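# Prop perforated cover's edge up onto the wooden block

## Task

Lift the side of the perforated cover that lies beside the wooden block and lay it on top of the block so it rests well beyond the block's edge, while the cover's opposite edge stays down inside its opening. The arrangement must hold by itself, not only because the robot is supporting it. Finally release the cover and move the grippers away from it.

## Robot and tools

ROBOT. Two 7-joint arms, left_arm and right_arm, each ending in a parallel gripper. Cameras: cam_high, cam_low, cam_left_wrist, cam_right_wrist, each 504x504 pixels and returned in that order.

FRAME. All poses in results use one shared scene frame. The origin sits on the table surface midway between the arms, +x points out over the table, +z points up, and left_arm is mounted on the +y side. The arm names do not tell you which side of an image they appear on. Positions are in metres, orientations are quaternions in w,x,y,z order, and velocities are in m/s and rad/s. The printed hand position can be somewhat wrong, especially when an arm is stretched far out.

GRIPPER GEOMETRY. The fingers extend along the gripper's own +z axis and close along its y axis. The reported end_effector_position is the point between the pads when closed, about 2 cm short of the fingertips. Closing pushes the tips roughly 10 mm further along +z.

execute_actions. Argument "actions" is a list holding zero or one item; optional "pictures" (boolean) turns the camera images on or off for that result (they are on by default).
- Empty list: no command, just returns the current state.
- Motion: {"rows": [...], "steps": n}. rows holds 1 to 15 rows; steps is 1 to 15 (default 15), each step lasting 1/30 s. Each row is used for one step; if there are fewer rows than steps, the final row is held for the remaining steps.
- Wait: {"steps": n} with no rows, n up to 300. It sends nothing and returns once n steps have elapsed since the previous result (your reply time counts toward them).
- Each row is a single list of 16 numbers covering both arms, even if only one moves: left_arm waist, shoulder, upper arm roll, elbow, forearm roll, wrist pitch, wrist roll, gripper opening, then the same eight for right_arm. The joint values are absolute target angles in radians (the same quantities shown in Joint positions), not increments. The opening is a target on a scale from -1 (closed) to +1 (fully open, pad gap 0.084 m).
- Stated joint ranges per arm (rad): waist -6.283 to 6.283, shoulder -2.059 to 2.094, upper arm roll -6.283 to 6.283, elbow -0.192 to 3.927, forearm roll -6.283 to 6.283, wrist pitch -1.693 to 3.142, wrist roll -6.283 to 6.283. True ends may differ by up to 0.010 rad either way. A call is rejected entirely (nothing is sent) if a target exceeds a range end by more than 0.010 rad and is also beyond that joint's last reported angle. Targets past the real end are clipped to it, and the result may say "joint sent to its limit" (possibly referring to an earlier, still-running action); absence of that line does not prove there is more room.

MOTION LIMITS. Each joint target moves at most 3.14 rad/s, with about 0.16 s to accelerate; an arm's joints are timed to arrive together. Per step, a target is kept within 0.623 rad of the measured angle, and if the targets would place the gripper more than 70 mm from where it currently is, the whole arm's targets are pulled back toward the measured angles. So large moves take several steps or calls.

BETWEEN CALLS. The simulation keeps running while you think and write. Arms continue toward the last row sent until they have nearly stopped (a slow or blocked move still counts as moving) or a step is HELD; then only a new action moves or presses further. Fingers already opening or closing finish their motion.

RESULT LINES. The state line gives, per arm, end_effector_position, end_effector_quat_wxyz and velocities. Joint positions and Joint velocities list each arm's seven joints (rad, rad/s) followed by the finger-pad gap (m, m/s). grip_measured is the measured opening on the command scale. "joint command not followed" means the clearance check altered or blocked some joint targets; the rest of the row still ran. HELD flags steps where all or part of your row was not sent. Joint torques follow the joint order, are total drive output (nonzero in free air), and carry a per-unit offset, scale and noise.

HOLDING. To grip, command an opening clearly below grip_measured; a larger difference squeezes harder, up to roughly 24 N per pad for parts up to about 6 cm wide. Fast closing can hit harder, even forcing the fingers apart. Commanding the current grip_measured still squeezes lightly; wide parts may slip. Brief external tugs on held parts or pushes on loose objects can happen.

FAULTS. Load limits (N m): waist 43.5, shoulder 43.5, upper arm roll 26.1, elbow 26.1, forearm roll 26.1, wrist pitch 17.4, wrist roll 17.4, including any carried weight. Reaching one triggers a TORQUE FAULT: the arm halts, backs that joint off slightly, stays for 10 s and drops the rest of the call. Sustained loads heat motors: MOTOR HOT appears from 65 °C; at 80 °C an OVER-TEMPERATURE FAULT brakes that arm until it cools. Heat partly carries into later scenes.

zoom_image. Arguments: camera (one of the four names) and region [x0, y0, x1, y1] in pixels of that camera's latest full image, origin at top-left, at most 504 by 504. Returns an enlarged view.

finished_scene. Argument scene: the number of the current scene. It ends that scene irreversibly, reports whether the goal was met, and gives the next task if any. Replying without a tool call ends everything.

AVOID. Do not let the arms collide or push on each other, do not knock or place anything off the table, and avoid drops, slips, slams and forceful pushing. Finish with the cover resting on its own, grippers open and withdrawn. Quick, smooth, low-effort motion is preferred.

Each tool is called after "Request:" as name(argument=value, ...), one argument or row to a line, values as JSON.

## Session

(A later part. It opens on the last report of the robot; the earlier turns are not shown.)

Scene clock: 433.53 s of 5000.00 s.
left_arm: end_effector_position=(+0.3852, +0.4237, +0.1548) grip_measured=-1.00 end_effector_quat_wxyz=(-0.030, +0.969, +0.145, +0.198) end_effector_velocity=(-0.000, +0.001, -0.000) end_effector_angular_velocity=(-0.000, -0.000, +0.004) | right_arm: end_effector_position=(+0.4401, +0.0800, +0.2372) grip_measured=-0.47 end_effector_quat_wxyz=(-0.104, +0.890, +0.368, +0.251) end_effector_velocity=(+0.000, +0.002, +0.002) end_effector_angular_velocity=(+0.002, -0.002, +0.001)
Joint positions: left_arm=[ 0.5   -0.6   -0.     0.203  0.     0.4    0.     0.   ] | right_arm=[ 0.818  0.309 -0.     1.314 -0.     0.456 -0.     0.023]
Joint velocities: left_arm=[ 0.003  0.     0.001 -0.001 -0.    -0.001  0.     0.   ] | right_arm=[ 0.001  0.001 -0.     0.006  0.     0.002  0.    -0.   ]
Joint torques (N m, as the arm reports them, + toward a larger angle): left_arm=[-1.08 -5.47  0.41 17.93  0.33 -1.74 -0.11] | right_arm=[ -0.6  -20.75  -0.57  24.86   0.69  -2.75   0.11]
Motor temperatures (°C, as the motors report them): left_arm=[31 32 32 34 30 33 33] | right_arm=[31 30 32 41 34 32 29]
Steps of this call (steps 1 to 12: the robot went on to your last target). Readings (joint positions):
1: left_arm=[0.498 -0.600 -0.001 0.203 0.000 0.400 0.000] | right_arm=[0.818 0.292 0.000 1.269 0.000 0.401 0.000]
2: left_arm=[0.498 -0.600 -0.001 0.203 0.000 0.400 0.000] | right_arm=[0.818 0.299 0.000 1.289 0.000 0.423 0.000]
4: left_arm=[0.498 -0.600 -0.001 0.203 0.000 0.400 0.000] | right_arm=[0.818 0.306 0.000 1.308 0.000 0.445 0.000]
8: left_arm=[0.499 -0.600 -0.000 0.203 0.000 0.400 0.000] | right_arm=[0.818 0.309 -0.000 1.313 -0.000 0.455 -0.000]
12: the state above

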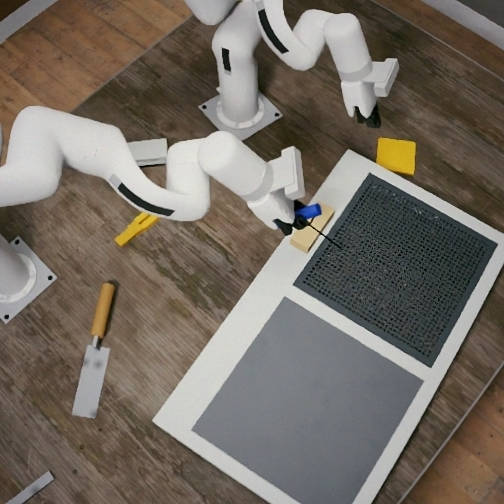

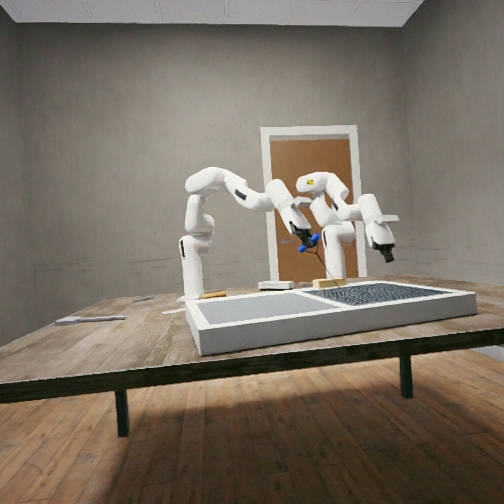

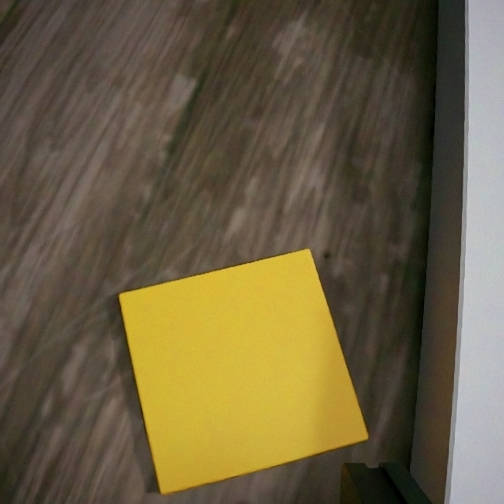

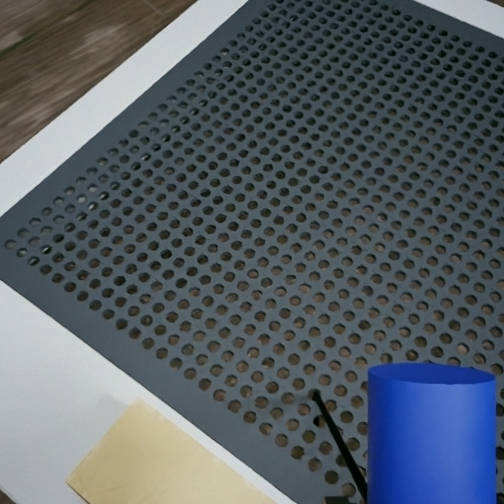

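Request:
execute_actions(
  actions=[
    {"rows":[[0.5,-0.6,0,0.203,0,0.4,0,-1, 0.819,0.3094,0,1.3153,0,0.464,0,-1],[0.5,-0.6,0,0.203,0,0.4,0,-1, 0.819,0.3209,0,1.3446,0,0.496,0,-1],[0.5,-0.6,0,0.203,0,0.4,0,-1, 0.819,0.3332,0,1.3749,0,0.5283,0,-1],[0.5,-0.6,0,0.203,0,0.4,0,-1, 0.819,0.3463,0,1.4061,0,0.5607,0,-1],[0.5,-0.6,0,0.203,0,0.4,0,-1, 0.819,0.3601,0,1.4383,0,0.5933,0,-1],[0.5,-0.6,0,0.203,0,0.4,0,-1, 0.819,0.3746,0,1.4714,0,0.6262,0,-1],[0.5,-0.6,0,0.203,0,0.4,0,-1, 0.819,0.3899,0,1.5054,0,0.6592,0,-1],[0.5,-0.6,0,0.203,0,0.4,0,-1, 0.819,0.406,0,1.5405,0,0.6925,0,-1],[0.5,-0.6,0,0.203,0,0.4,0,-1, 0.819,0.4224,0,1.576,0,0.7259,0,-1],[0.5,-0.6,0,0.203,0,0.4,0,-1, 0.819,0.4399,0,1.613,0,0.7597,0,-1],[0.5,-0.6,0,0.203,0,0.4,0,-1, 0.819,0.4585,0,1.6518,0,0.7942,0,-1],[0.5,-0.6,0,0.203,0,0.4,0,-1, 0.819,0.4783,0,1.6922,0,0.829,0,-1],[0.5,-0.6,0,0.203,0,0.4,0,-1, 0.819,0.4991,0,1.7341,0,0.8644,0,-1],[0.5,-0.6,0,0.203,0,0.4,0,-1, 0.819,0.5211,0,1.7778,0,0.9004,0,-1],[0.5,-0.6,0,0.203,0,0.4,0,-1, 0.819,0.5442,0,1.823,0,0.9368,0,-1]],"steps":15},
  ],
  pictures=false,
)

Request:
execute_actions(
  actions=[
    {"steps":14},
  ],
)

Request:
zoom_image(
  camera="cam_right_wrist",
  region=[220, 344, 380, 504],
)

Scene clock: 461.33 s of 5000.00 s.
left_arm: end_effector_position=(+0.3852, +0.4238, +0.1548) grip_measured=-1.00 end_effector_quat_wxyz=(-0.030, +0.969, +0.145, +0.198) end_effector_velocity=(+0.000, +0.001, +0.000) end_effector_angular_velocity=(+0.000, -0.001, +0.002) | right_arm: end_effector_position=(+0.4586, +0.0996, +0.2507) grip_measured=-0.47 end_effector_quat_wxyz=(-0.075, +0.906, +0.375, +0.182) end_effector_velocity=(+0.058, +0.057, +0.035) end_effector_angular_velocity=(-0.293, +0.295, -0.001)
Joint positions: left_arm=[ 0.5   -0.6    0.     0.203 -0.     0.4   -0.     0.   ] | right_arm=[0.819 0.466 0.    1.666 0.    0.804 0.    0.023]
Joint velocities: left_arm=[ 0.002  0.    -0.     0.001 -0.    -0.001  0.     0.   ] | right_arm=[-0.002  0.568  0.     1.161  0.     1.008  0.    -0.   ]
Joint torques (N m, as the arm reports them, + toward a larger angle): left_arm=[-0.72 -5.19  0.5  18.15 -0.05 -1.53 -0.29] | right_arm=[ -0.77 -22.7   -0.67  25.57   0.72  -2.34   0.06]
Motor temperatures (°C, as the motors report them): left_arm=[31 32 32 34 30 33 33] | right_arm=[31 30 32 42 34 32 29]
Steps of this call (steps 1 to 30: the robot went on to your last target; steps 31 to 90: nothing new was sent; then 24.30 s passed at rest; steps 91 to 105: all 15 steps of this action). Readings (joint positions):
91: left_arm=[0.500 -0.600 -0.000 0.203 0.000 0.400 -0.000] | right_arm=[0.818 0.309 -0.000 1.315 0.000 0.456 0.000]
92: left_arm=[0.500 -0.600 0.000 0.203 -0.000 0.400 0.000] | right_arm=[0.818 0.309 -0.000 1.316 -0.000 0.459 0.000]
94: left_arm=[0.500 -0.600 0.000 0.203 -0.000 0.400 0.000] | right_arm=[0.819 0.316 -0.000 1.332 -0.000 0.481 -0.000]
98: left_arm=[0.500 -0.600 0.000 0.203 0.000 0.400 -0.000] | right_arm=[0.819 0.355 -0.000 1.426 -0.000 0.579 0.000]
105: the state above

Scene clock: 461.80 s of 5000.00 s.
left_arm: end_effector_position=(+0.3852, +0.4238, +0.1548) grip_measured=-1.00 end_effector_quat_wxyz=(-0.030, +0.969, +0.145, +0.198) end_effector_velocity=(+0.000, +0.000, +0.000) end_effector_angular_velocity=(+0.000, -0.001, +0.000) | right_arm: end_effector_position=(+0.4655, +0.1064, +0.2547) grip_measured=-0.47 end_effector_quat_wxyz=(-0.065, +0.911, +0.377, +0.157) end_effector_velocity=(+0.000, +0.000, +0.001) end_effector_angular_velocity=(+0.000, +0.000, +0.000)
Joint positions: left_arm=[ 0.5   -0.6    0.     0.203  0.     0.4   -0.     0.   ] | right_arm=[ 0.819  0.544 -0.     1.822 -0.     0.937 -0.     0.023]
Joint velocities: left_arm=[ 0.    -0.     0.    -0.001 -0.    -0.002  0.     0.   ] | right_arm=[-0.     0.001  0.     0.005  0.     0.003  0.     0.   ]
Joint torques (N m, as the arm reports them, + toward a larger angle): left_arm=[-0.26 -4.91  0.08 17.96  0.04 -1.78 -0.16] | right_arm=[ -0.48 -24.42  -0.64  25.42   0.8   -2.38   0.01]
Motor temperatures (°C, as the motors report them): left_arm=[31 32 32 34 30 33 33] | right_arm=[31 30 32 42 34 32 29]
Steps of this call (steps 1 to 14: the robot went on to your last target). Readings (joint positions):
1: left_arm=[0.500 -0.600 0.000 0.203 0.000 0.400 -0.000] | right_arm=[0.819 0.486 0.000 1.706 0.000 0.838 0.000]
2: left_arm=[0.500 -0.600 -0.000 0.203 0.000 0.400 0.000] | right_arm=[0.819 0.504 0.000 1.744 0.000 0.870 0.000]
4: left_arm=[0.500 -0.600 -0.000 0.203 -0.000 0.400 0.000] | right_arm=[0.819 0.531 0.000 1.797 0.000 0.913 0.000]
8: left_arm=[0.500 -0.600 0.000 0.203 0.000 0.400 -0.000] | right_arm=[0.819 0.543 -0.000 1.820 -0.000 0.934 0.000]
14: the state above

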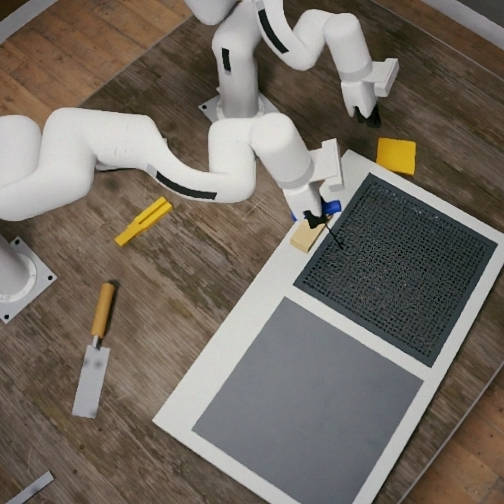

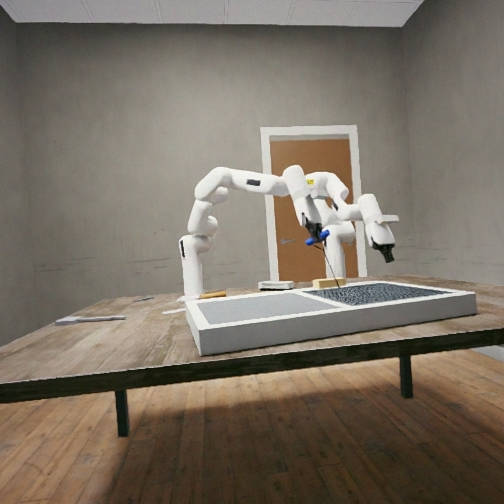

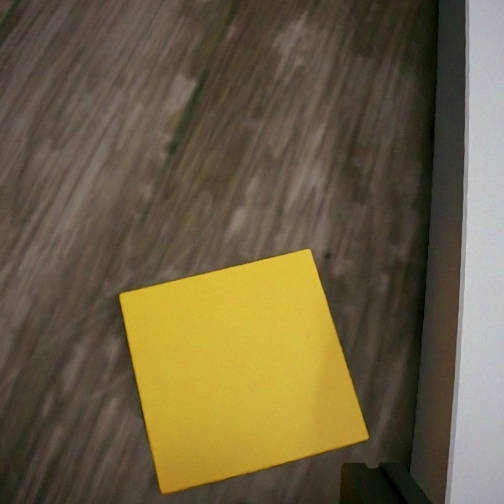

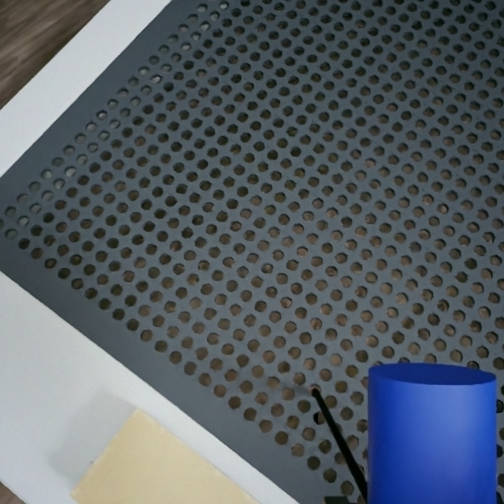

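Region (220, 344, 380, 504) of cam_right_wrist's 504x504 image, scaled by 3.150, with more detail than that image has.

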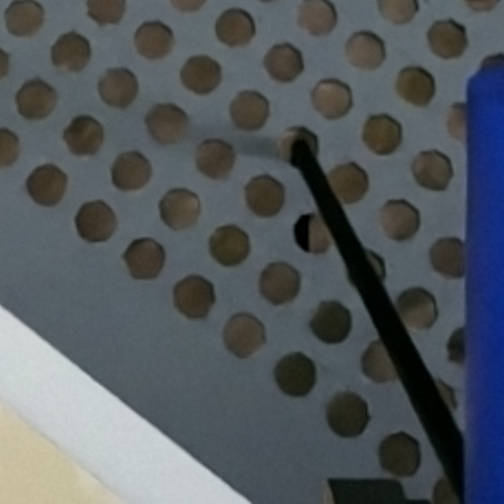

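Request:
execute_actions(
  actions=[
    {"rows":[[0.5,-0.6,0,0.203,0,0.4,0,-1, 0.819,0.5625,0,1.859,0,0.965,0,-1],[0.5,-0.6,0,0.203,0,0.4,0,-1, 0.819,0.582,0,1.897,0,0.994,0,-1],[0.5,-0.6,0,0.203,0,0.4,0,-1, 0.819,0.602,0,1.936,0,1.023,0,-1],[0.5,-0.6,0,0.203,0,0.4,0,-1, 0.819,0.623,0,1.977,0,1.053,0,-1],[0.5,-0.6,0,0.203,0,0.4,0,-1, 0.819,0.645,0,2.02,0,1.084,0,-1],[0.5,-0.6,0,0.203,0,0.4,0,-1, 0.819,0.6688,0,2.0654,0,1.1166,0,-1],[0.5,-0.6,0,0.203,0,0.4,0,-1, 0.819,0.6688,0,2.0654,0,1.1166,0,-1],[0.5,-0.6,0,0.203,0,0.4,0,-1, 0.819,0.67,0,2.074,0,1.124,0,-1],[0.5,-0.6,0,0.203,0,0.4,0,-1, 0.819,0.671,0,2.082,0,1.131,0,-1],[0.5,-0.6,0,0.203,0,0.4,0,-1, 0.819,0.672,0,2.091,0,1.139,0,-1],[0.5,-0.6,0,0.203,0,0.4,0,-1, 0.819,0.673,0,2.099,0,1.146,0,-1],[0.5,-0.6,0,0.203,0,0.4,0,-1, 0.819,0.674,0,2.108,0,1.154,0,-1],[0.5,-0.6,0,0.203,0,0.4,0,-1, 0.819,0.675,0,2.116,0,1.161,0,-1],[0.5,-0.6,0,0.203,0,0.4,0,-1, 0.819,0.676,0,2.125,0,1.169,0,-1],[0.5,-0.6,0,0.203,0,0.4,0,-1, 0.819,0.6771,0,2.1333,0,1.1762,0,-1]],"steps":15},
  ],
  pictures=false,
)

Request:
execute_actions(
  actions=[
    {"steps":20},
  ],
)

Request:
zoom_image(
  camera="cam_low",
  region=[270, 210, 430, 320],
)

Scene clock: 489.03 s of 5000.00 s.
left_arm: end_effector_position=(+0.3852, +0.4238, +0.1548) grip_measured=-1.00 end_effector_quat_wxyz=(-0.030, +0.969, +0.145, +0.198) end_effector_velocity=(+0.000, +0.000, +0.000) end_effector_angular_velocity=(+0.000, -0.001, +0.001) | right_arm: end_effector_position=(+0.4742, +0.1147, +0.2656) grip_measured=-0.47 end_effector_quat_wxyz=(-0.051, +0.916, +0.379, +0.123) end_effector_velocity=(+0.001, +0.004, +0.087) end_effector_angular_velocity=(+0.017, -0.014, +0.002)
Joint positions: left_arm=[ 0.5   -0.6   -0.     0.203 -0.     0.4   -0.     0.   ] | right_arm=[ 0.819  0.678 -0.     2.1   -0.     1.154  0.     0.023]
Joint velocities: left_arm=[ 0.001 -0.001  0.    -0.     0.    -0.001  0.     0.   ] | right_arm=[ 0.     0.028  0.002  0.286  0.001  0.237 -0.     0.001]
Joint torques (N m, as the arm reports them, + toward a larger angle): left_arm=[-0.99 -5.18  0.48 18.18 -0.05 -1.64 -0.17] | right_arm=[ -0.6  -34.89  -0.67  35.43   0.79  -3.63   0.04]
Motor temperatures (°C, as the motors report them): left_arm=[31 32 32 34 30 33 33] | right_arm=[31 31 32 43 34 32 29]
Steps of this call (steps 1 to 30: the robot went on to your last target; steps 31 to 90: nothing new was sent; then 23.73 s passed at rest; steps 91 to 105: all 15 steps of this action). Readings (joint positions):
91: left_arm=[0.500 -0.600 0.000 0.203 -0.000 0.400 0.000] | right_arm=[0.819 0.544 -0.000 1.823 0.000 0.937 -0.000]
92: left_arm=[0.500 -0.600 -0.000 0.203 -0.000 0.400 0.000] | right_arm=[0.819 0.547 -0.000 1.829 -0.000 0.943 -0.000]
94: left_arm=[0.500 -0.600 -0.000 0.203 -0.000 0.400 -0.000] | right_arm=[0.819 0.565 -0.000 1.865 0.000 0.970 -0.000]
98: left_arm=[0.500 -0.600 -0.000 0.203 0.000 0.400 0.000] | right_arm=[0.819 0.631 0.000 1.992 0.000 1.063 0.000]
105: the state above

Scene clock: 489.70 s of 5000.00 s.
left_arm: end_effector_position=(+0.3852, +0.4238, +0.1548) grip_measured=-1.00 end_effector_quat_wxyz=(-0.030, +0.969, +0.145, +0.198) end_effector_velocity=(+0.000, +0.000, +0.000) end_effector_angular_velocity=(+0.001, -0.002, +0.000) | right_arm: end_effector_position=(+0.4750, +0.1158, +0.2795) grip_measured=-0.47 end_effector_quat_wxyz=(-0.053, +0.915, +0.379, +0.129) end_effector_velocity=(-0.001, +0.000, -0.001) end_effector_angular_velocity=(-0.002, +0.002, +0.001)
Joint positions: left_arm=[ 0.5   -0.6   -0.     0.203  0.     0.4   -0.     0.   ] | right_arm=[ 0.819  0.677 -0.     2.133 -0.     1.176 -0.     0.023]
Joint velocities: left_arm=[ 0.     0.     0.     0.     0.001 -0.002 -0.     0.   ] | right_arm=[ 0.001  0.001  0.    -0.001 -0.     0.    -0.    -0.   ]
Joint torques (N m, as the arm reports them, + toward a larger angle): left_arm=[-1.55 -5.61  0.59 17.86  0.47 -1.64 -0.19] | right_arm=[ -0.37 -32.51  -0.56  33.06   0.96  -3.9    0.01]
Motor temperatures (°C, as the motors report them): left_arm=[31 32 32 34 30 33 33] | right_arm=[31 31 32 43 34 32 29]
Steps of this call (steps 1 to 20: the robot went on to your last target). Readings (joint positions):
1: left_arm=[0.500 -0.600 0.000 0.203 0.000 0.400 -0.000] | right_arm=[0.819 0.679 -0.000 2.109 -0.000 1.161 0.000]
2: left_arm=[0.500 -0.600 -0.000 0.203 -0.000 0.400 0.000] | right_arm=[0.819 0.678 -0.000 2.118 0.000 1.167 -0.000]
4: left_arm=[0.500 -0.600 -0.000 0.203 0.000 0.400 0.000] | right_arm=[0.819 0.676 0.000 2.129 0.000 1.173 -0.000]
8: left_arm=[0.500 -0.600 -0.000 0.203 0.000 0.400 -0.000] | right_arm=[0.819 0.677 -0.000 2.132 -0.000 1.176 -0.000]
20: the state above

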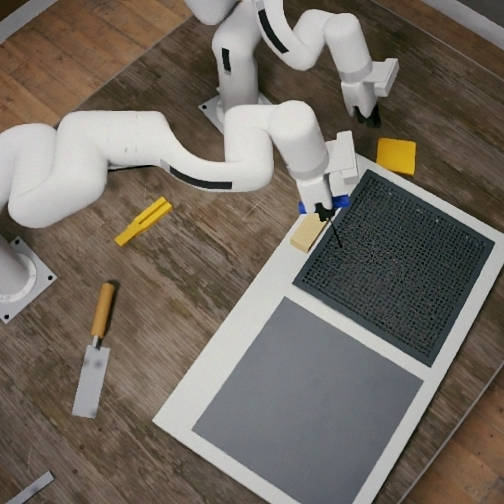

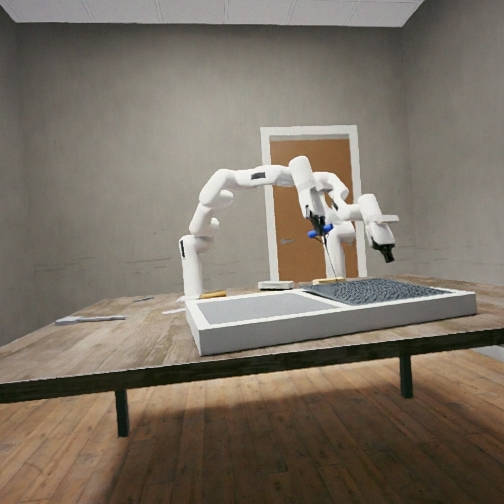

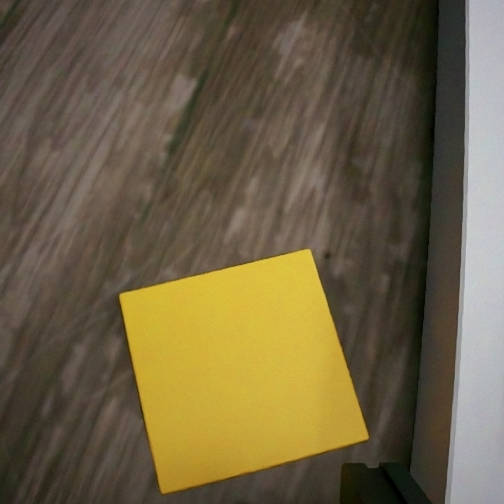

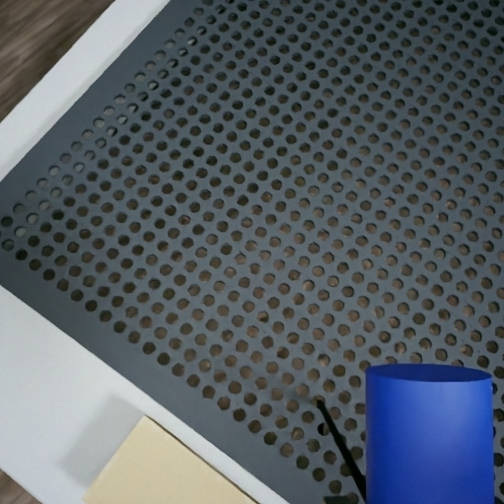

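Region (270, 210, 430, 320) of cam_low's 504x504 image, scaled by 3.150, with more detail than that image has; it fills the top 346 rows of this view, and the rest is white.

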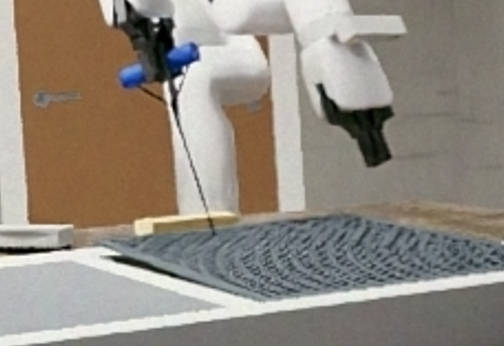

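Request:
execute_actions(
  actions=[
    {"rows":[[0.5,-0.6,0,0.203,0,0.4,0,-1, 0.82,0.679,0,2.143,0,1.184,0,-1],[0.5,-0.6,0,0.203,0,0.4,0,-1, 0.821,0.681,0,2.153,0,1.192,0,-1],[0.5,-0.6,0,0.203,0,0.4,0,-1, 0.822,0.683,0,2.163,0,1.2,0,-1],[0.5,-0.6,0,0.203,0,0.4,0,-1, 0.823,0.685,0,2.173,0,1.208,0,-1],[0.5,-0.6,0,0.203,0,0.4,0,-1, 0.824,0.687,0,2.183,0,1.216,0,-1],[0.5,-0.6,0,0.203,0,0.4,0,-1, 0.825,0.689,0,2.193,0,1.224,0,-1],[0.5,-0.6,0,0.203,0,0.4,0,-1, 0.826,0.691,0,2.203,0,1.232,0,-1],[0.5,-0.6,0,0.203,0,0.4,0,-1, 0.827,0.6935,0,2.213,0,1.2395,0,-1],[0.5,-0.6,0,0.203,0,0.4,0,-1, 0.828,0.696,0,2.223,0,1.247,0,-1],[0.5,-0.6,0,0.203,0,0.4,0,-1, 0.829,0.6985,0,2.233,0,1.2545,0,-1],[0.5,-0.6,0,0.203,0,0.4,0,-1, 0.83,0.701,0,2.243,0,1.262,0,-1],[0.5,-0.6,0,0.203,0,0.4,0,-1, 0.831,0.7035,0,2.253,0,1.2695,0,-1],[0.5,-0.6,0,0.203,0,0.4,0,-1, 0.832,0.706,0,2.263,0,1.277,0,-1],[0.5,-0.6,0,0.203,0,0.4,0,-1, 0.833,0.7087,0,2.2721,0,1.2834,0,-1]],"steps":15},
  ],
  pictures=false,
)

Request:
execute_actions(
  actions=[
    {"steps":15},
  ],
)

Request:
zoom_image(
  camera="cam_low",
  region=[270, 210, 430, 320],
)

Scene clock: 510.13 s of 5000.00 s.
left_arm: end_effector_position=(+0.3852, +0.4238, +0.1548) grip_measured=-1.00 end_effector_quat_wxyz=(-0.030, +0.969, +0.145, +0.198) end_effector_velocity=(+0.000, +0.000, +0.000) end_effector_angular_velocity=(-0.000, -0.000, +0.000) | right_arm: end_effector_position=(+0.4690, +0.1218, +0.3056) grip_measured=-0.47 end_effector_quat_wxyz=(-0.054, +0.913, +0.384, +0.129) end_effector_velocity=(-0.018, +0.018, +0.050) end_effector_angular_velocity=(+0.001, +0.004, +0.035)
Joint positions: left_arm=[ 0.5   -0.6   -0.     0.203 -0.     0.4   -0.     0.   ] | right_arm=[ 0.831  0.703 -0.     2.252 -0.     1.268  0.     0.023]
Joint velocities: left_arm=[ 0.     0.     0.     0.001 -0.     0.    -0.     0.   ] | right_arm=[ 0.031  0.075  0.005  0.27   0.001  0.197  0.    -0.   ]
Joint torques (N m, as the arm reports them, + toward a larger angle): left_arm=[ 0.18 -5.56  0.37 18.56  0.16 -1.74 -0.32] | right_arm=[  0.02 -33.19  -0.27  32.51   1.07  -4.09   0.1 ]
Motor temperatures (°C, as the motors report them): left_arm=[31 32 32 34 30 33 33] | right_arm=[31 32 32 46 34 33 29]
Steps of this call (steps 1 to 15: the robot went on to your last target; steps 16 to 90: nothing new was sent; then 16.93 s passed at rest; steps 91 to 105: all 15 steps of this action). Readings (joint positions):
91: left_arm=[0.500 -0.600 0.000 0.203 0.000 0.400 -0.000] | right_arm=[0.819 0.677 -0.000 2.134 0.000 1.176 0.000]
92: left_arm=[0.500 -0.600 -0.000 0.203 0.000 0.400 -0.000] | right_arm=[0.819 0.678 -0.000 2.136 -0.000 1.178 0.000]
94: left_arm=[0.500 -0.600 0.000 0.203 0.000 0.400 0.000] | right_arm=[0.820 0.681 -0.000 2.146 -0.000 1.187 0.000]
98: left_arm=[0.500 -0.600 -0.000 0.203 -0.000 0.400 -0.000] | right_arm=[0.824 0.687 -0.000 2.183 -0.000 1.215 -0.000]
105: the state above

Scene clock: 510.63 s of 5000.00 s.
left_arm: end_effector_position=(+0.3852, +0.4238, +0.1548) grip_measured=-1.00 end_effector_quat_wxyz=(-0.030, +0.969, +0.145, +0.198) end_effector_velocity=(-0.000, -0.000, +0.000) end_effector_angular_velocity=(-0.000, +0.000, -0.000) | right_arm: end_effector_position=(+0.4678, +0.1230, +0.3095) grip_measured=-0.47 end_effector_quat_wxyz=(-0.054, +0.912, +0.385, +0.129) end_effector_velocity=(+0.001, -0.000, +0.003) end_effector_angular_velocity=(+0.003, -0.004, -0.000)
Joint positions: left_arm=[ 0.5   -0.6   -0.     0.203  0.     0.4   -0.     0.   ] | right_arm=[0.833 0.709 0.    2.272 0.    1.283 0.    0.023]
Joint velocities: left_arm=[-0.001 -0.     0.    -0.     0.     0.001 -0.     0.   ] | right_arm=[-0.    -0.002 -0.     0.002 -0.001 -0.001  0.    -0.   ]
Joint torques (N m, as the arm reports them, + toward a larger angle): left_arm=[-1.24 -5.22  0.47 17.99 -0.15 -1.44 -0.17] | right_arm=[ -0.25 -32.62  -0.4   32.73   0.9   -4.01   0.08]
Motor temperatures (°C, as the motors report them): left_arm=[31 32 32 34 30 33 33] | right_arm=[31 32 32 46 34 33 29]
Steps of this call (steps 1 to 15: the robot went on to your last target). Readings (joint positions):
1: left_arm=[0.500 -0.600 -0.000 0.203 0.000 0.400 -0.000] | right_arm=[0.832 0.705 0.000 2.259 0.000 1.274 0.000]
2: left_arm=[0.500 -0.600 -0.000 0.203 0.000 0.400 0.000] | right_arm=[0.832 0.706 0.000 2.265 0.000 1.278 0.000]
4: left_arm=[0.500 -0.600 0.000 0.203 -0.000 0.400 0.000] | right_arm=[0.833 0.708 0.000 2.270 0.000 1.282 0.000]
8: left_arm=[0.500 -0.600 -0.000 0.203 -0.000 0.400 -0.000] | right_arm=[0.833 0.709 0.000 2.271 0.000 1.283 0.000]
15: the state above

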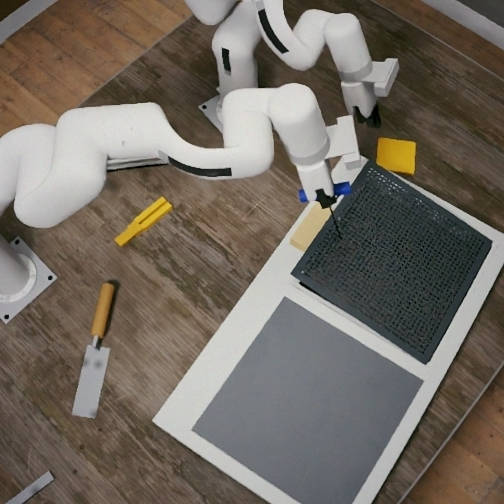

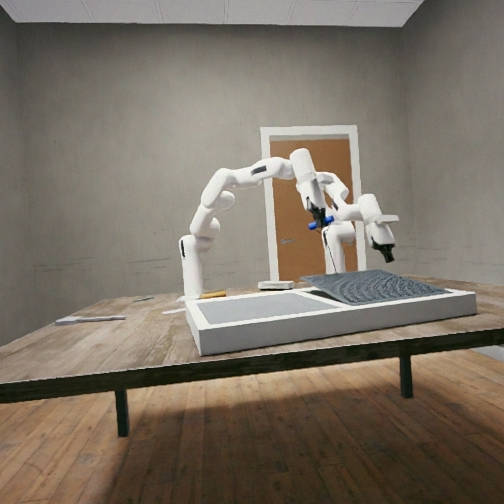

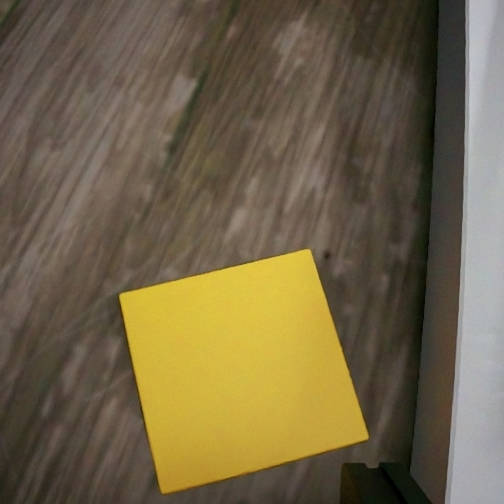

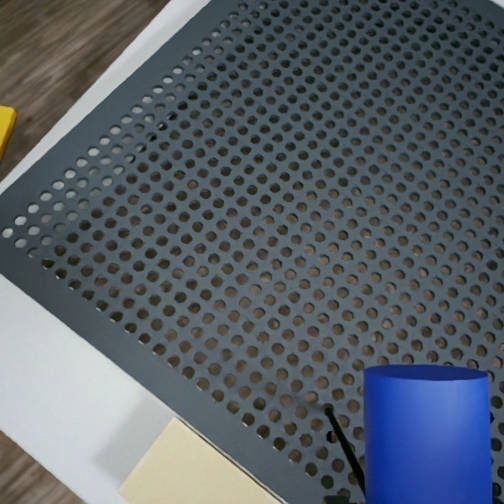

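Region (270, 210, 430, 320) of cam_low's 504x504 image, scaled by 3.150, with more detail than that image has; it fills the top 346 rows of this view, and the rest is white.

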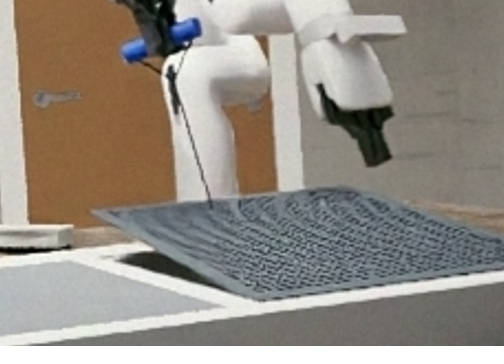

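Request:
execute_actions(
  actions=[],
)

Scene clock: 551.47 s of 5000.00 s.
left_arm: end_effector_position=(+0.3852, +0.4238, +0.1548) grip_measured=-1.00 end_effector_quat_wxyz=(-0.030, +0.969, +0.145, +0.198) end_effector_velocity=(+0.000, +0.000, +0.000) end_effector_angular_velocity=(+0.001, -0.001, -0.001) | right_arm: end_effector_position=(+0.4679, +0.1229, +0.3096) grip_measured=-0.47 end_effector_quat_wxyz=(-0.054, +0.912, +0.385, +0.129) end_effector_velocity=(-0.000, -0.000, +0.001) end_effector_angular_velocity=(+0.001, +0.000, -0.000)
Joint positions: left_arm=[ 0.5   -0.6   -0.     0.203 -0.     0.4   -0.     0.   ] | right_arm=[ 0.833  0.709 -0.     2.272  0.     1.283 -0.     0.023]
Joint velocities: left_arm=[-0.    -0.    -0.    -0.     0.    -0.001  0.     0.   ] | right_arm=[-0.001 -0.001  0.001 -0.     0.001  0.    -0.    -0.   ]
Joint torques (N m, as the arm reports them, + toward a larger angle): left_arm=[-1.16 -3.91  0.44 18.13  0.17 -1.75 -0.19] | right_arm=[ -0.48 -32.62  -0.53  32.97   0.87  -4.16   0.05]
Motor temperatures (°C, as the motors report them): left_arm=[31 32 32 34 30 33 33] | right_arm=[31 33 32 48 34 33 29]
Steps of this call (steps 1 to 15: the robot went on to your last target; steps 16 to 90: nothing new was sent; then 37.83 s passed at rest). Readings (joint positions):
1: left_arm=[0.500 -0.600 -0.000 0.203 -0.000 0.400 -0.000] | right_arm=[0.833 0.709 0.000 2.272 0.000 1.283 0.000]
2: left_arm=[0.500 -0.600 -0.000 0.203 -0.000 0.400 -0.000] | right_arm=[0.833 0.709 0.000 2.272 0.000 1.283 0.000]
4: left_arm=[0.500 -0.600 0.000 0.203 -0.000 0.400 0.000] | right_arm=[0.833 0.709 0.000 2.272 0.000 1.283 0.000]
8: left_arm=[0.500 -0.600 -0.000 0.203 -0.000 0.400 -0.000] | right_arm=[0.833 0.709 0.000 2.272 0.000 1.283 0.000]
90: the state above
All arms were judged still, so your last target was given up. Only a new action makes them travel on or press farther. Fingers that are still opening or closing keep moving.

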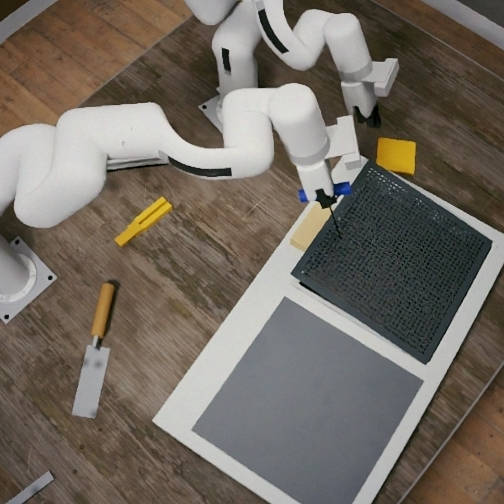

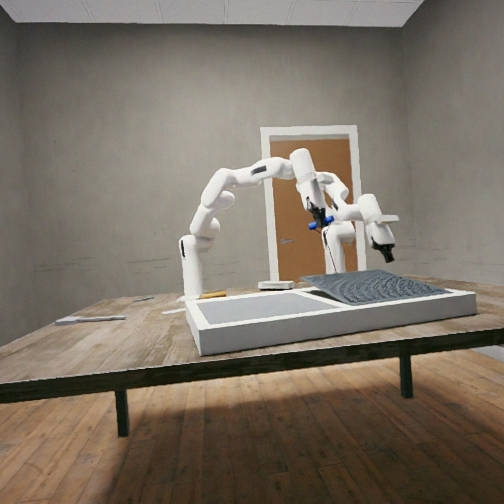

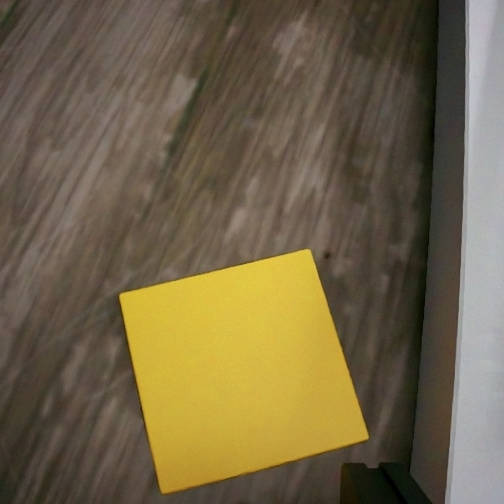

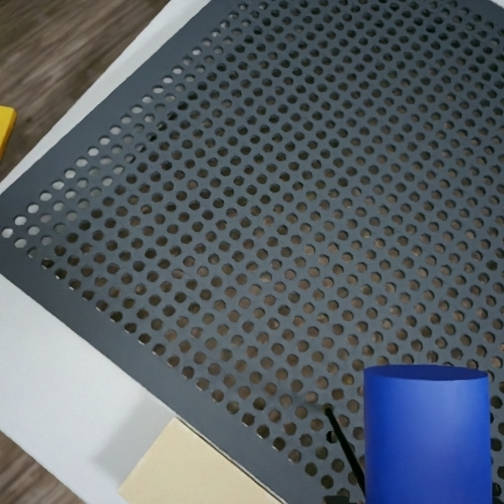

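Request:
execute_actions(
  actions=[
    {"rows":[[0.5,-0.6,0,0.203,0,0.4,0,-1,0.835,0.697,0,2.253,0,1.276,0,-1],[0.5,-0.6,0,0.203,0,0.4,0,-1,0.835,0.697,0,2.253,0,1.276,0,-1],[0.5,-0.6,0,0.203,0,0.4,0,-1,0.837,0.685,0,2.233,0,1.268,0,-1],[0.5,-0.6,0,0.203,0,0.4,0,-1,0.837,0.685,0,2.233,0,1.268,0,-1],[0.5,-0.6,0,0.203,0,0.4,0,-1,0.839,0.673,0,2.214,0,1.260,0,-1],[0.5,-0.6,0,0.203,0,0.4,0,-1,0.839,0.673,0,2.214,0,1.260,0,-1],[0.5,-0.6,0,0.203,0,0.4,0,-1,0.842,0.661,0,2.194,0,1.253,0,-1],[0.5,-0.6,0,0.203,0,0.4,0,-1,0.842,0.661,0,2.194,0,1.253,0,-1],[0.5,-0.6,0,0.203,0,0.4,0,-1,0.844,0.649,0,2.174,0,1.245,0,-1],[0.5,-0.6,0,0.203,0,0.4,0,-1,0.844,0.649,0,2.174,0,1.245,0,-1],[0.5,-0.6,0,0.203,0,0.4,0,-1,0.846,0.637,0,2.155,0,1.238,0,-1],[0.5,-0.6,0,0.203,0,0.4,0,-1,0.846,0.637,0,2.155,0,1.238,0,-1],[0.5,-0.6,0,0.203,0,0.4,0,-1,0.849,0.6255,0,2.1354,0,1.23,0,-1]],"steps":15},
  ],
)

Request:
execute_actions(
  actions=[
    {"rows":[[0.5,-0.6,0,0.203,0,0.4,0,-1,0.851,0.615,0,2.118,0,1.224,0,-1],[0.5,-0.6,0,0.203,0,0.4,0,-1,0.851,0.615,0,2.118,0,1.224,0,-1],[0.5,-0.6,0,0.203,0,0.4,0,-1,0.853,0.604,0,2.101,0,1.217,0,-1],[0.5,-0.6,0,0.203,0,0.4,0,-1,0.853,0.604,0,2.101,0,1.217,0,-1],[0.5,-0.6,0,0.203,0,0.4,0,-1,0.855,0.593,0,2.084,0,1.211,0,-1],[0.5,-0.6,0,0.203,0,0.4,0,-1,0.855,0.593,0,2.084,0,1.211,0,-1],[0.5,-0.6,0,0.203,0,0.4,0,-1,0.857,0.582,0,2.067,0,1.204,0,-1],[0.5,-0.6,0,0.203,0,0.4,0,-1,0.857,0.582,0,2.067,0,1.204,0,-1],[0.5,-0.6,0,0.203,0,0.4,0,-1,0.859,0.572,0,2.050,0,1.198,0,-1],[0.5,-0.6,0,0.203,0,0.4,0,-1,0.859,0.572,0,2.050,0,1.198,0,-1],[0.5,-0.6,0,0.203,0,0.4,0,-1,0.861,0.561,0,2.033,0,1.192,0,-1],[0.5,-0.6,0,0.203,0,0.4,0,-1,0.861,0.561,0,2.033,0,1.192,0,-1],[0.5,-0.6,0,0.203,0,0.4,0,-1,0.864,0.5502,0,2.0154,0,1.1852,0,-1]],"steps":15},
  ],
  pictures=false,
)

Request:
execute_actions(
  actions=[],
)

Scene clock: 591.60 s of 5000.00 s.
left_arm: end_effector_position=(+0.3852, +0.4238, +0.1548) grip_measured=-1.00 end_effector_quat_wxyz=(-0.030, +0.969, +0.145, +0.198) end_effector_velocity=(+0.000, +0.000, +0.000) end_effector_angular_velocity=(-0.000, -0.001, +0.001) | right_arm: end_effector_position=(+0.4525, +0.1217, +0.3096) grip_measured=-0.47 end_effector_quat_wxyz=(-0.055, +0.910, +0.392, +0.128) end_effector_velocity=(-0.037, -0.000, -0.005) end_effector_angular_velocity=(-0.006, +0.008, +0.039)
Joint positions: left_arm=[ 0.5   -0.6   -0.     0.203  0.     0.4    0.     0.   ] | right_arm=[0.847 0.635 0.    2.151 0.    1.237 0.    0.023]
Joint velocities: left_arm=[ 0.    -0.     0.001 -0.    -0.    -0.001 -0.     0.   ] | right_arm=[ 0.036 -0.143  0.003 -0.243 -0.    -0.09   0.    -0.   ]
Joint torques (N m, as the arm reports them, + toward a larger angle): left_arm=[-0.65 -4.96  0.38 18.28 -0.15 -1.79 -0.15] | right_arm=[ -0.45 -31.17  -0.2   34.41   0.91  -4.     0.02]
Motor temperatures (°C, as the motors report them): left_arm=[31 32 32 35 30 33 33] | right_arm=[31 34 32 49 34 34 29]
Steps of this call (steps 1 to 90: nothing new was sent; then 36.63 s passed at rest; steps 91 to 105: all 15 steps of this action). Readings (joint positions):
91: left_arm=[0.500 -0.600 -0.000 0.203 -0.000 0.400 -0.000] | right_arm=[0.833 0.708 -0.000 2.272 -0.000 1.283 0.000]
92: left_arm=[0.500 -0.600 -0.000 0.203 0.000 0.400 -0.000] | right_arm=[0.833 0.706 -0.000 2.268 -0.000 1.282 0.000]
94: left_arm=[0.500 -0.600 0.000 0.203 -0.000 0.400 -0.000] | right_arm=[0.834 0.699 -0.000 2.255 -0.000 1.276 -0.000]
98: left_arm=[0.500 -0.600 -0.000 0.203 -0.000 0.400 0.000] | right_arm=[0.838 0.676 -0.001 2.220 -0.000 1.262 -0.000]
105: the state above

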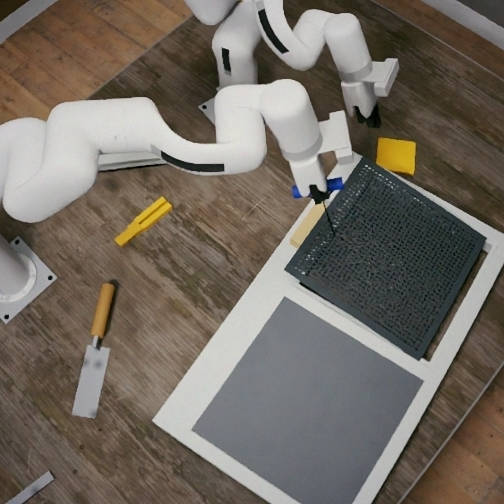

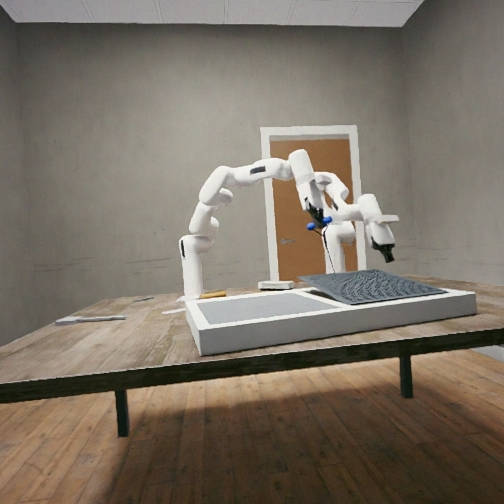

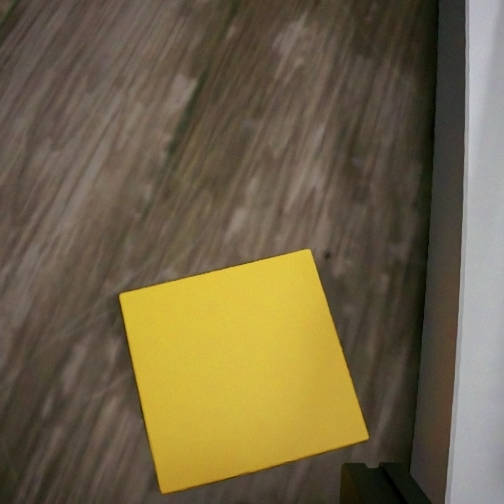

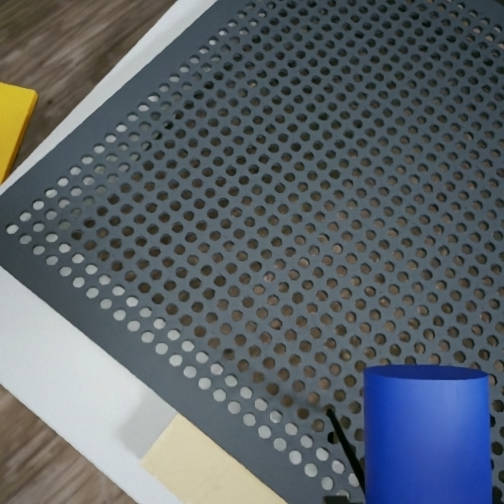

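Scene clock: 592.10 s of 5000.00 s.
left_arm: end_effector_position=(+0.3852, +0.4238, +0.1548) grip_measured=-1.00 end_effector_quat_wxyz=(-0.030, +0.969, +0.145, +0.198) end_effector_velocity=(+0.000, +0.000, +0.000) end_effector_angular_velocity=(+0.000, -0.001, +0.000) | right_arm: end_effector_position=(+0.4356, +0.1186, +0.3096) grip_measured=-0.47 end_effector_quat_wxyz=(-0.056, +0.907, +0.398, +0.128) end_effector_velocity=(-0.039, -0.003, -0.005) end_effector_angular_velocity=(-0.007, +0.010, +0.038)
Joint positions: left_arm=[ 0.5   -0.6   -0.     0.203  0.     0.4    0.     0.   ] | right_arm=[0.862 0.559 0.    2.029 0.    1.191 0.    0.023]
Joint velocities: left_arm=[-0.    -0.     0.    -0.     0.    -0.001  0.     0.   ] | right_arm=[ 0.036 -0.131  0.003 -0.217  0.001 -0.073 -0.     0.   ]
Joint torques (N m, as the arm reports them, + toward a larger angle): left_arm=[-0.69 -4.96  0.49 18.42 -0.03 -1.66 -0.24] | right_arm=[ -0.16 -29.93  -0.07  34.36   1.14  -3.86   0.  ]
Motor temperatures (°C, as the motors report them): left_arm=[31 32 32 35 30 33 33] | right_arm=[31 34 32 49 34 34 29]
Steps of this call (steps 1 to 15: all 15 steps of this action). Readings (joint positions):
1: left_arm=[0.500 -0.600 -0.000 0.203 0.000 0.400 -0.000] | right_arm=[0.848 0.631 0.000 2.144 0.000 1.234 0.000]
2: left_arm=[0.500 -0.600 0.000 0.203 0.000 0.400 0.000] | right_arm=[0.849 0.627 0.000 2.137 0.000 1.231 0.000]
4: left_arm=[0.500 -0.600 0.000 0.203 -0.000 0.400 0.000] | right_arm=[0.851 0.617 0.000 2.122 0.000 1.225 0.000]
8: left_arm=[0.500 -0.600 0.000 0.203 0.000 0.400 0.000] | right_arm=[0.854 0.596 -0.000 2.089 -0.000 1.212 -0.000]
15: the state above

Scene clock: 592.10 s of 5000.00 s.
left_arm: end_effector_position=(+0.3852, +0.4238, +0.1548) grip_measured=-1.00 end_effector_quat_wxyz=(-0.030, +0.969, +0.145, +0.198) end_effector_velocity=(+0.000, +0.000, +0.000) end_effector_angular_velocity=(+0.000, -0.001, +0.000) | right_arm: end_effector_position=(+0.4356, +0.1186, +0.3096) grip_measured=-0.47 end_effector_quat_wxyz=(-0.056, +0.907, +0.398, +0.128) end_effector_velocity=(-0.039, -0.003, -0.005) end_effector_angular_velocity=(-0.007, +0.010, +0.038)
Joint positions: left_arm=[ 0.5   -0.6   -0.     0.203  0.     0.4    0.     0.   ] | right_arm=[0.862 0.559 0.    2.029 0.    1.191 0.    0.023]
Joint velocities: left_arm=[-0.    -0.     0.    -0.     0.    -0.001  0.     0.   ] | right_arm=[ 0.036 -0.131  0.003 -0.217  0.001 -0.073 -0.     0.   ]
Joint torques (N m, as the arm reports them, + toward a larger angle): left_arm=[-0.69 -4.96  0.49 18.42 -0.03 -1.66 -0.24] | right_arm=[ -0.16 -29.93  -0.07  34.36   1.14  -3.86   0.  ]
Motor temperatures (°C, as the motors report them): left_arm=[31 32 32 35 30 33 33] | right_arm=[31 34 32 49 34 34 29]

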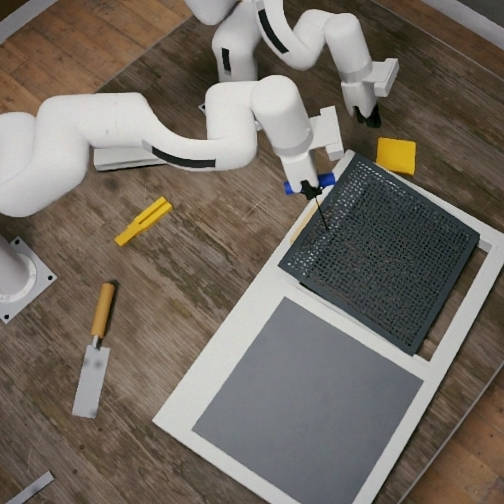

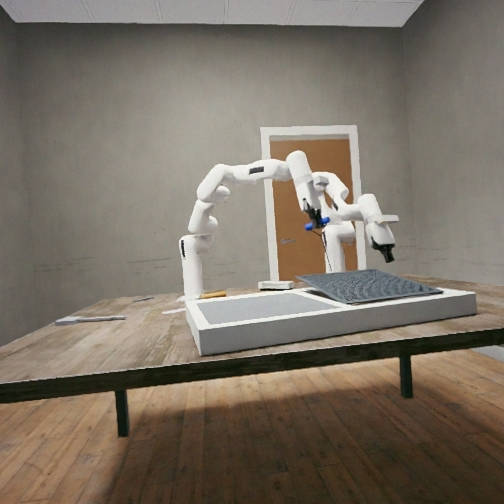

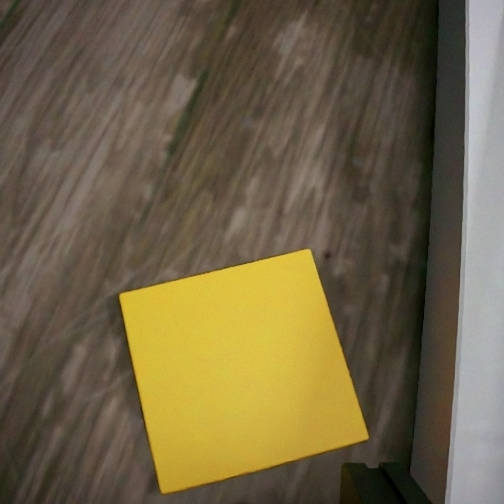

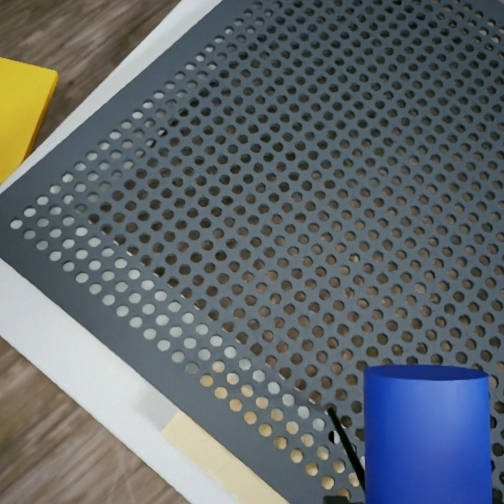

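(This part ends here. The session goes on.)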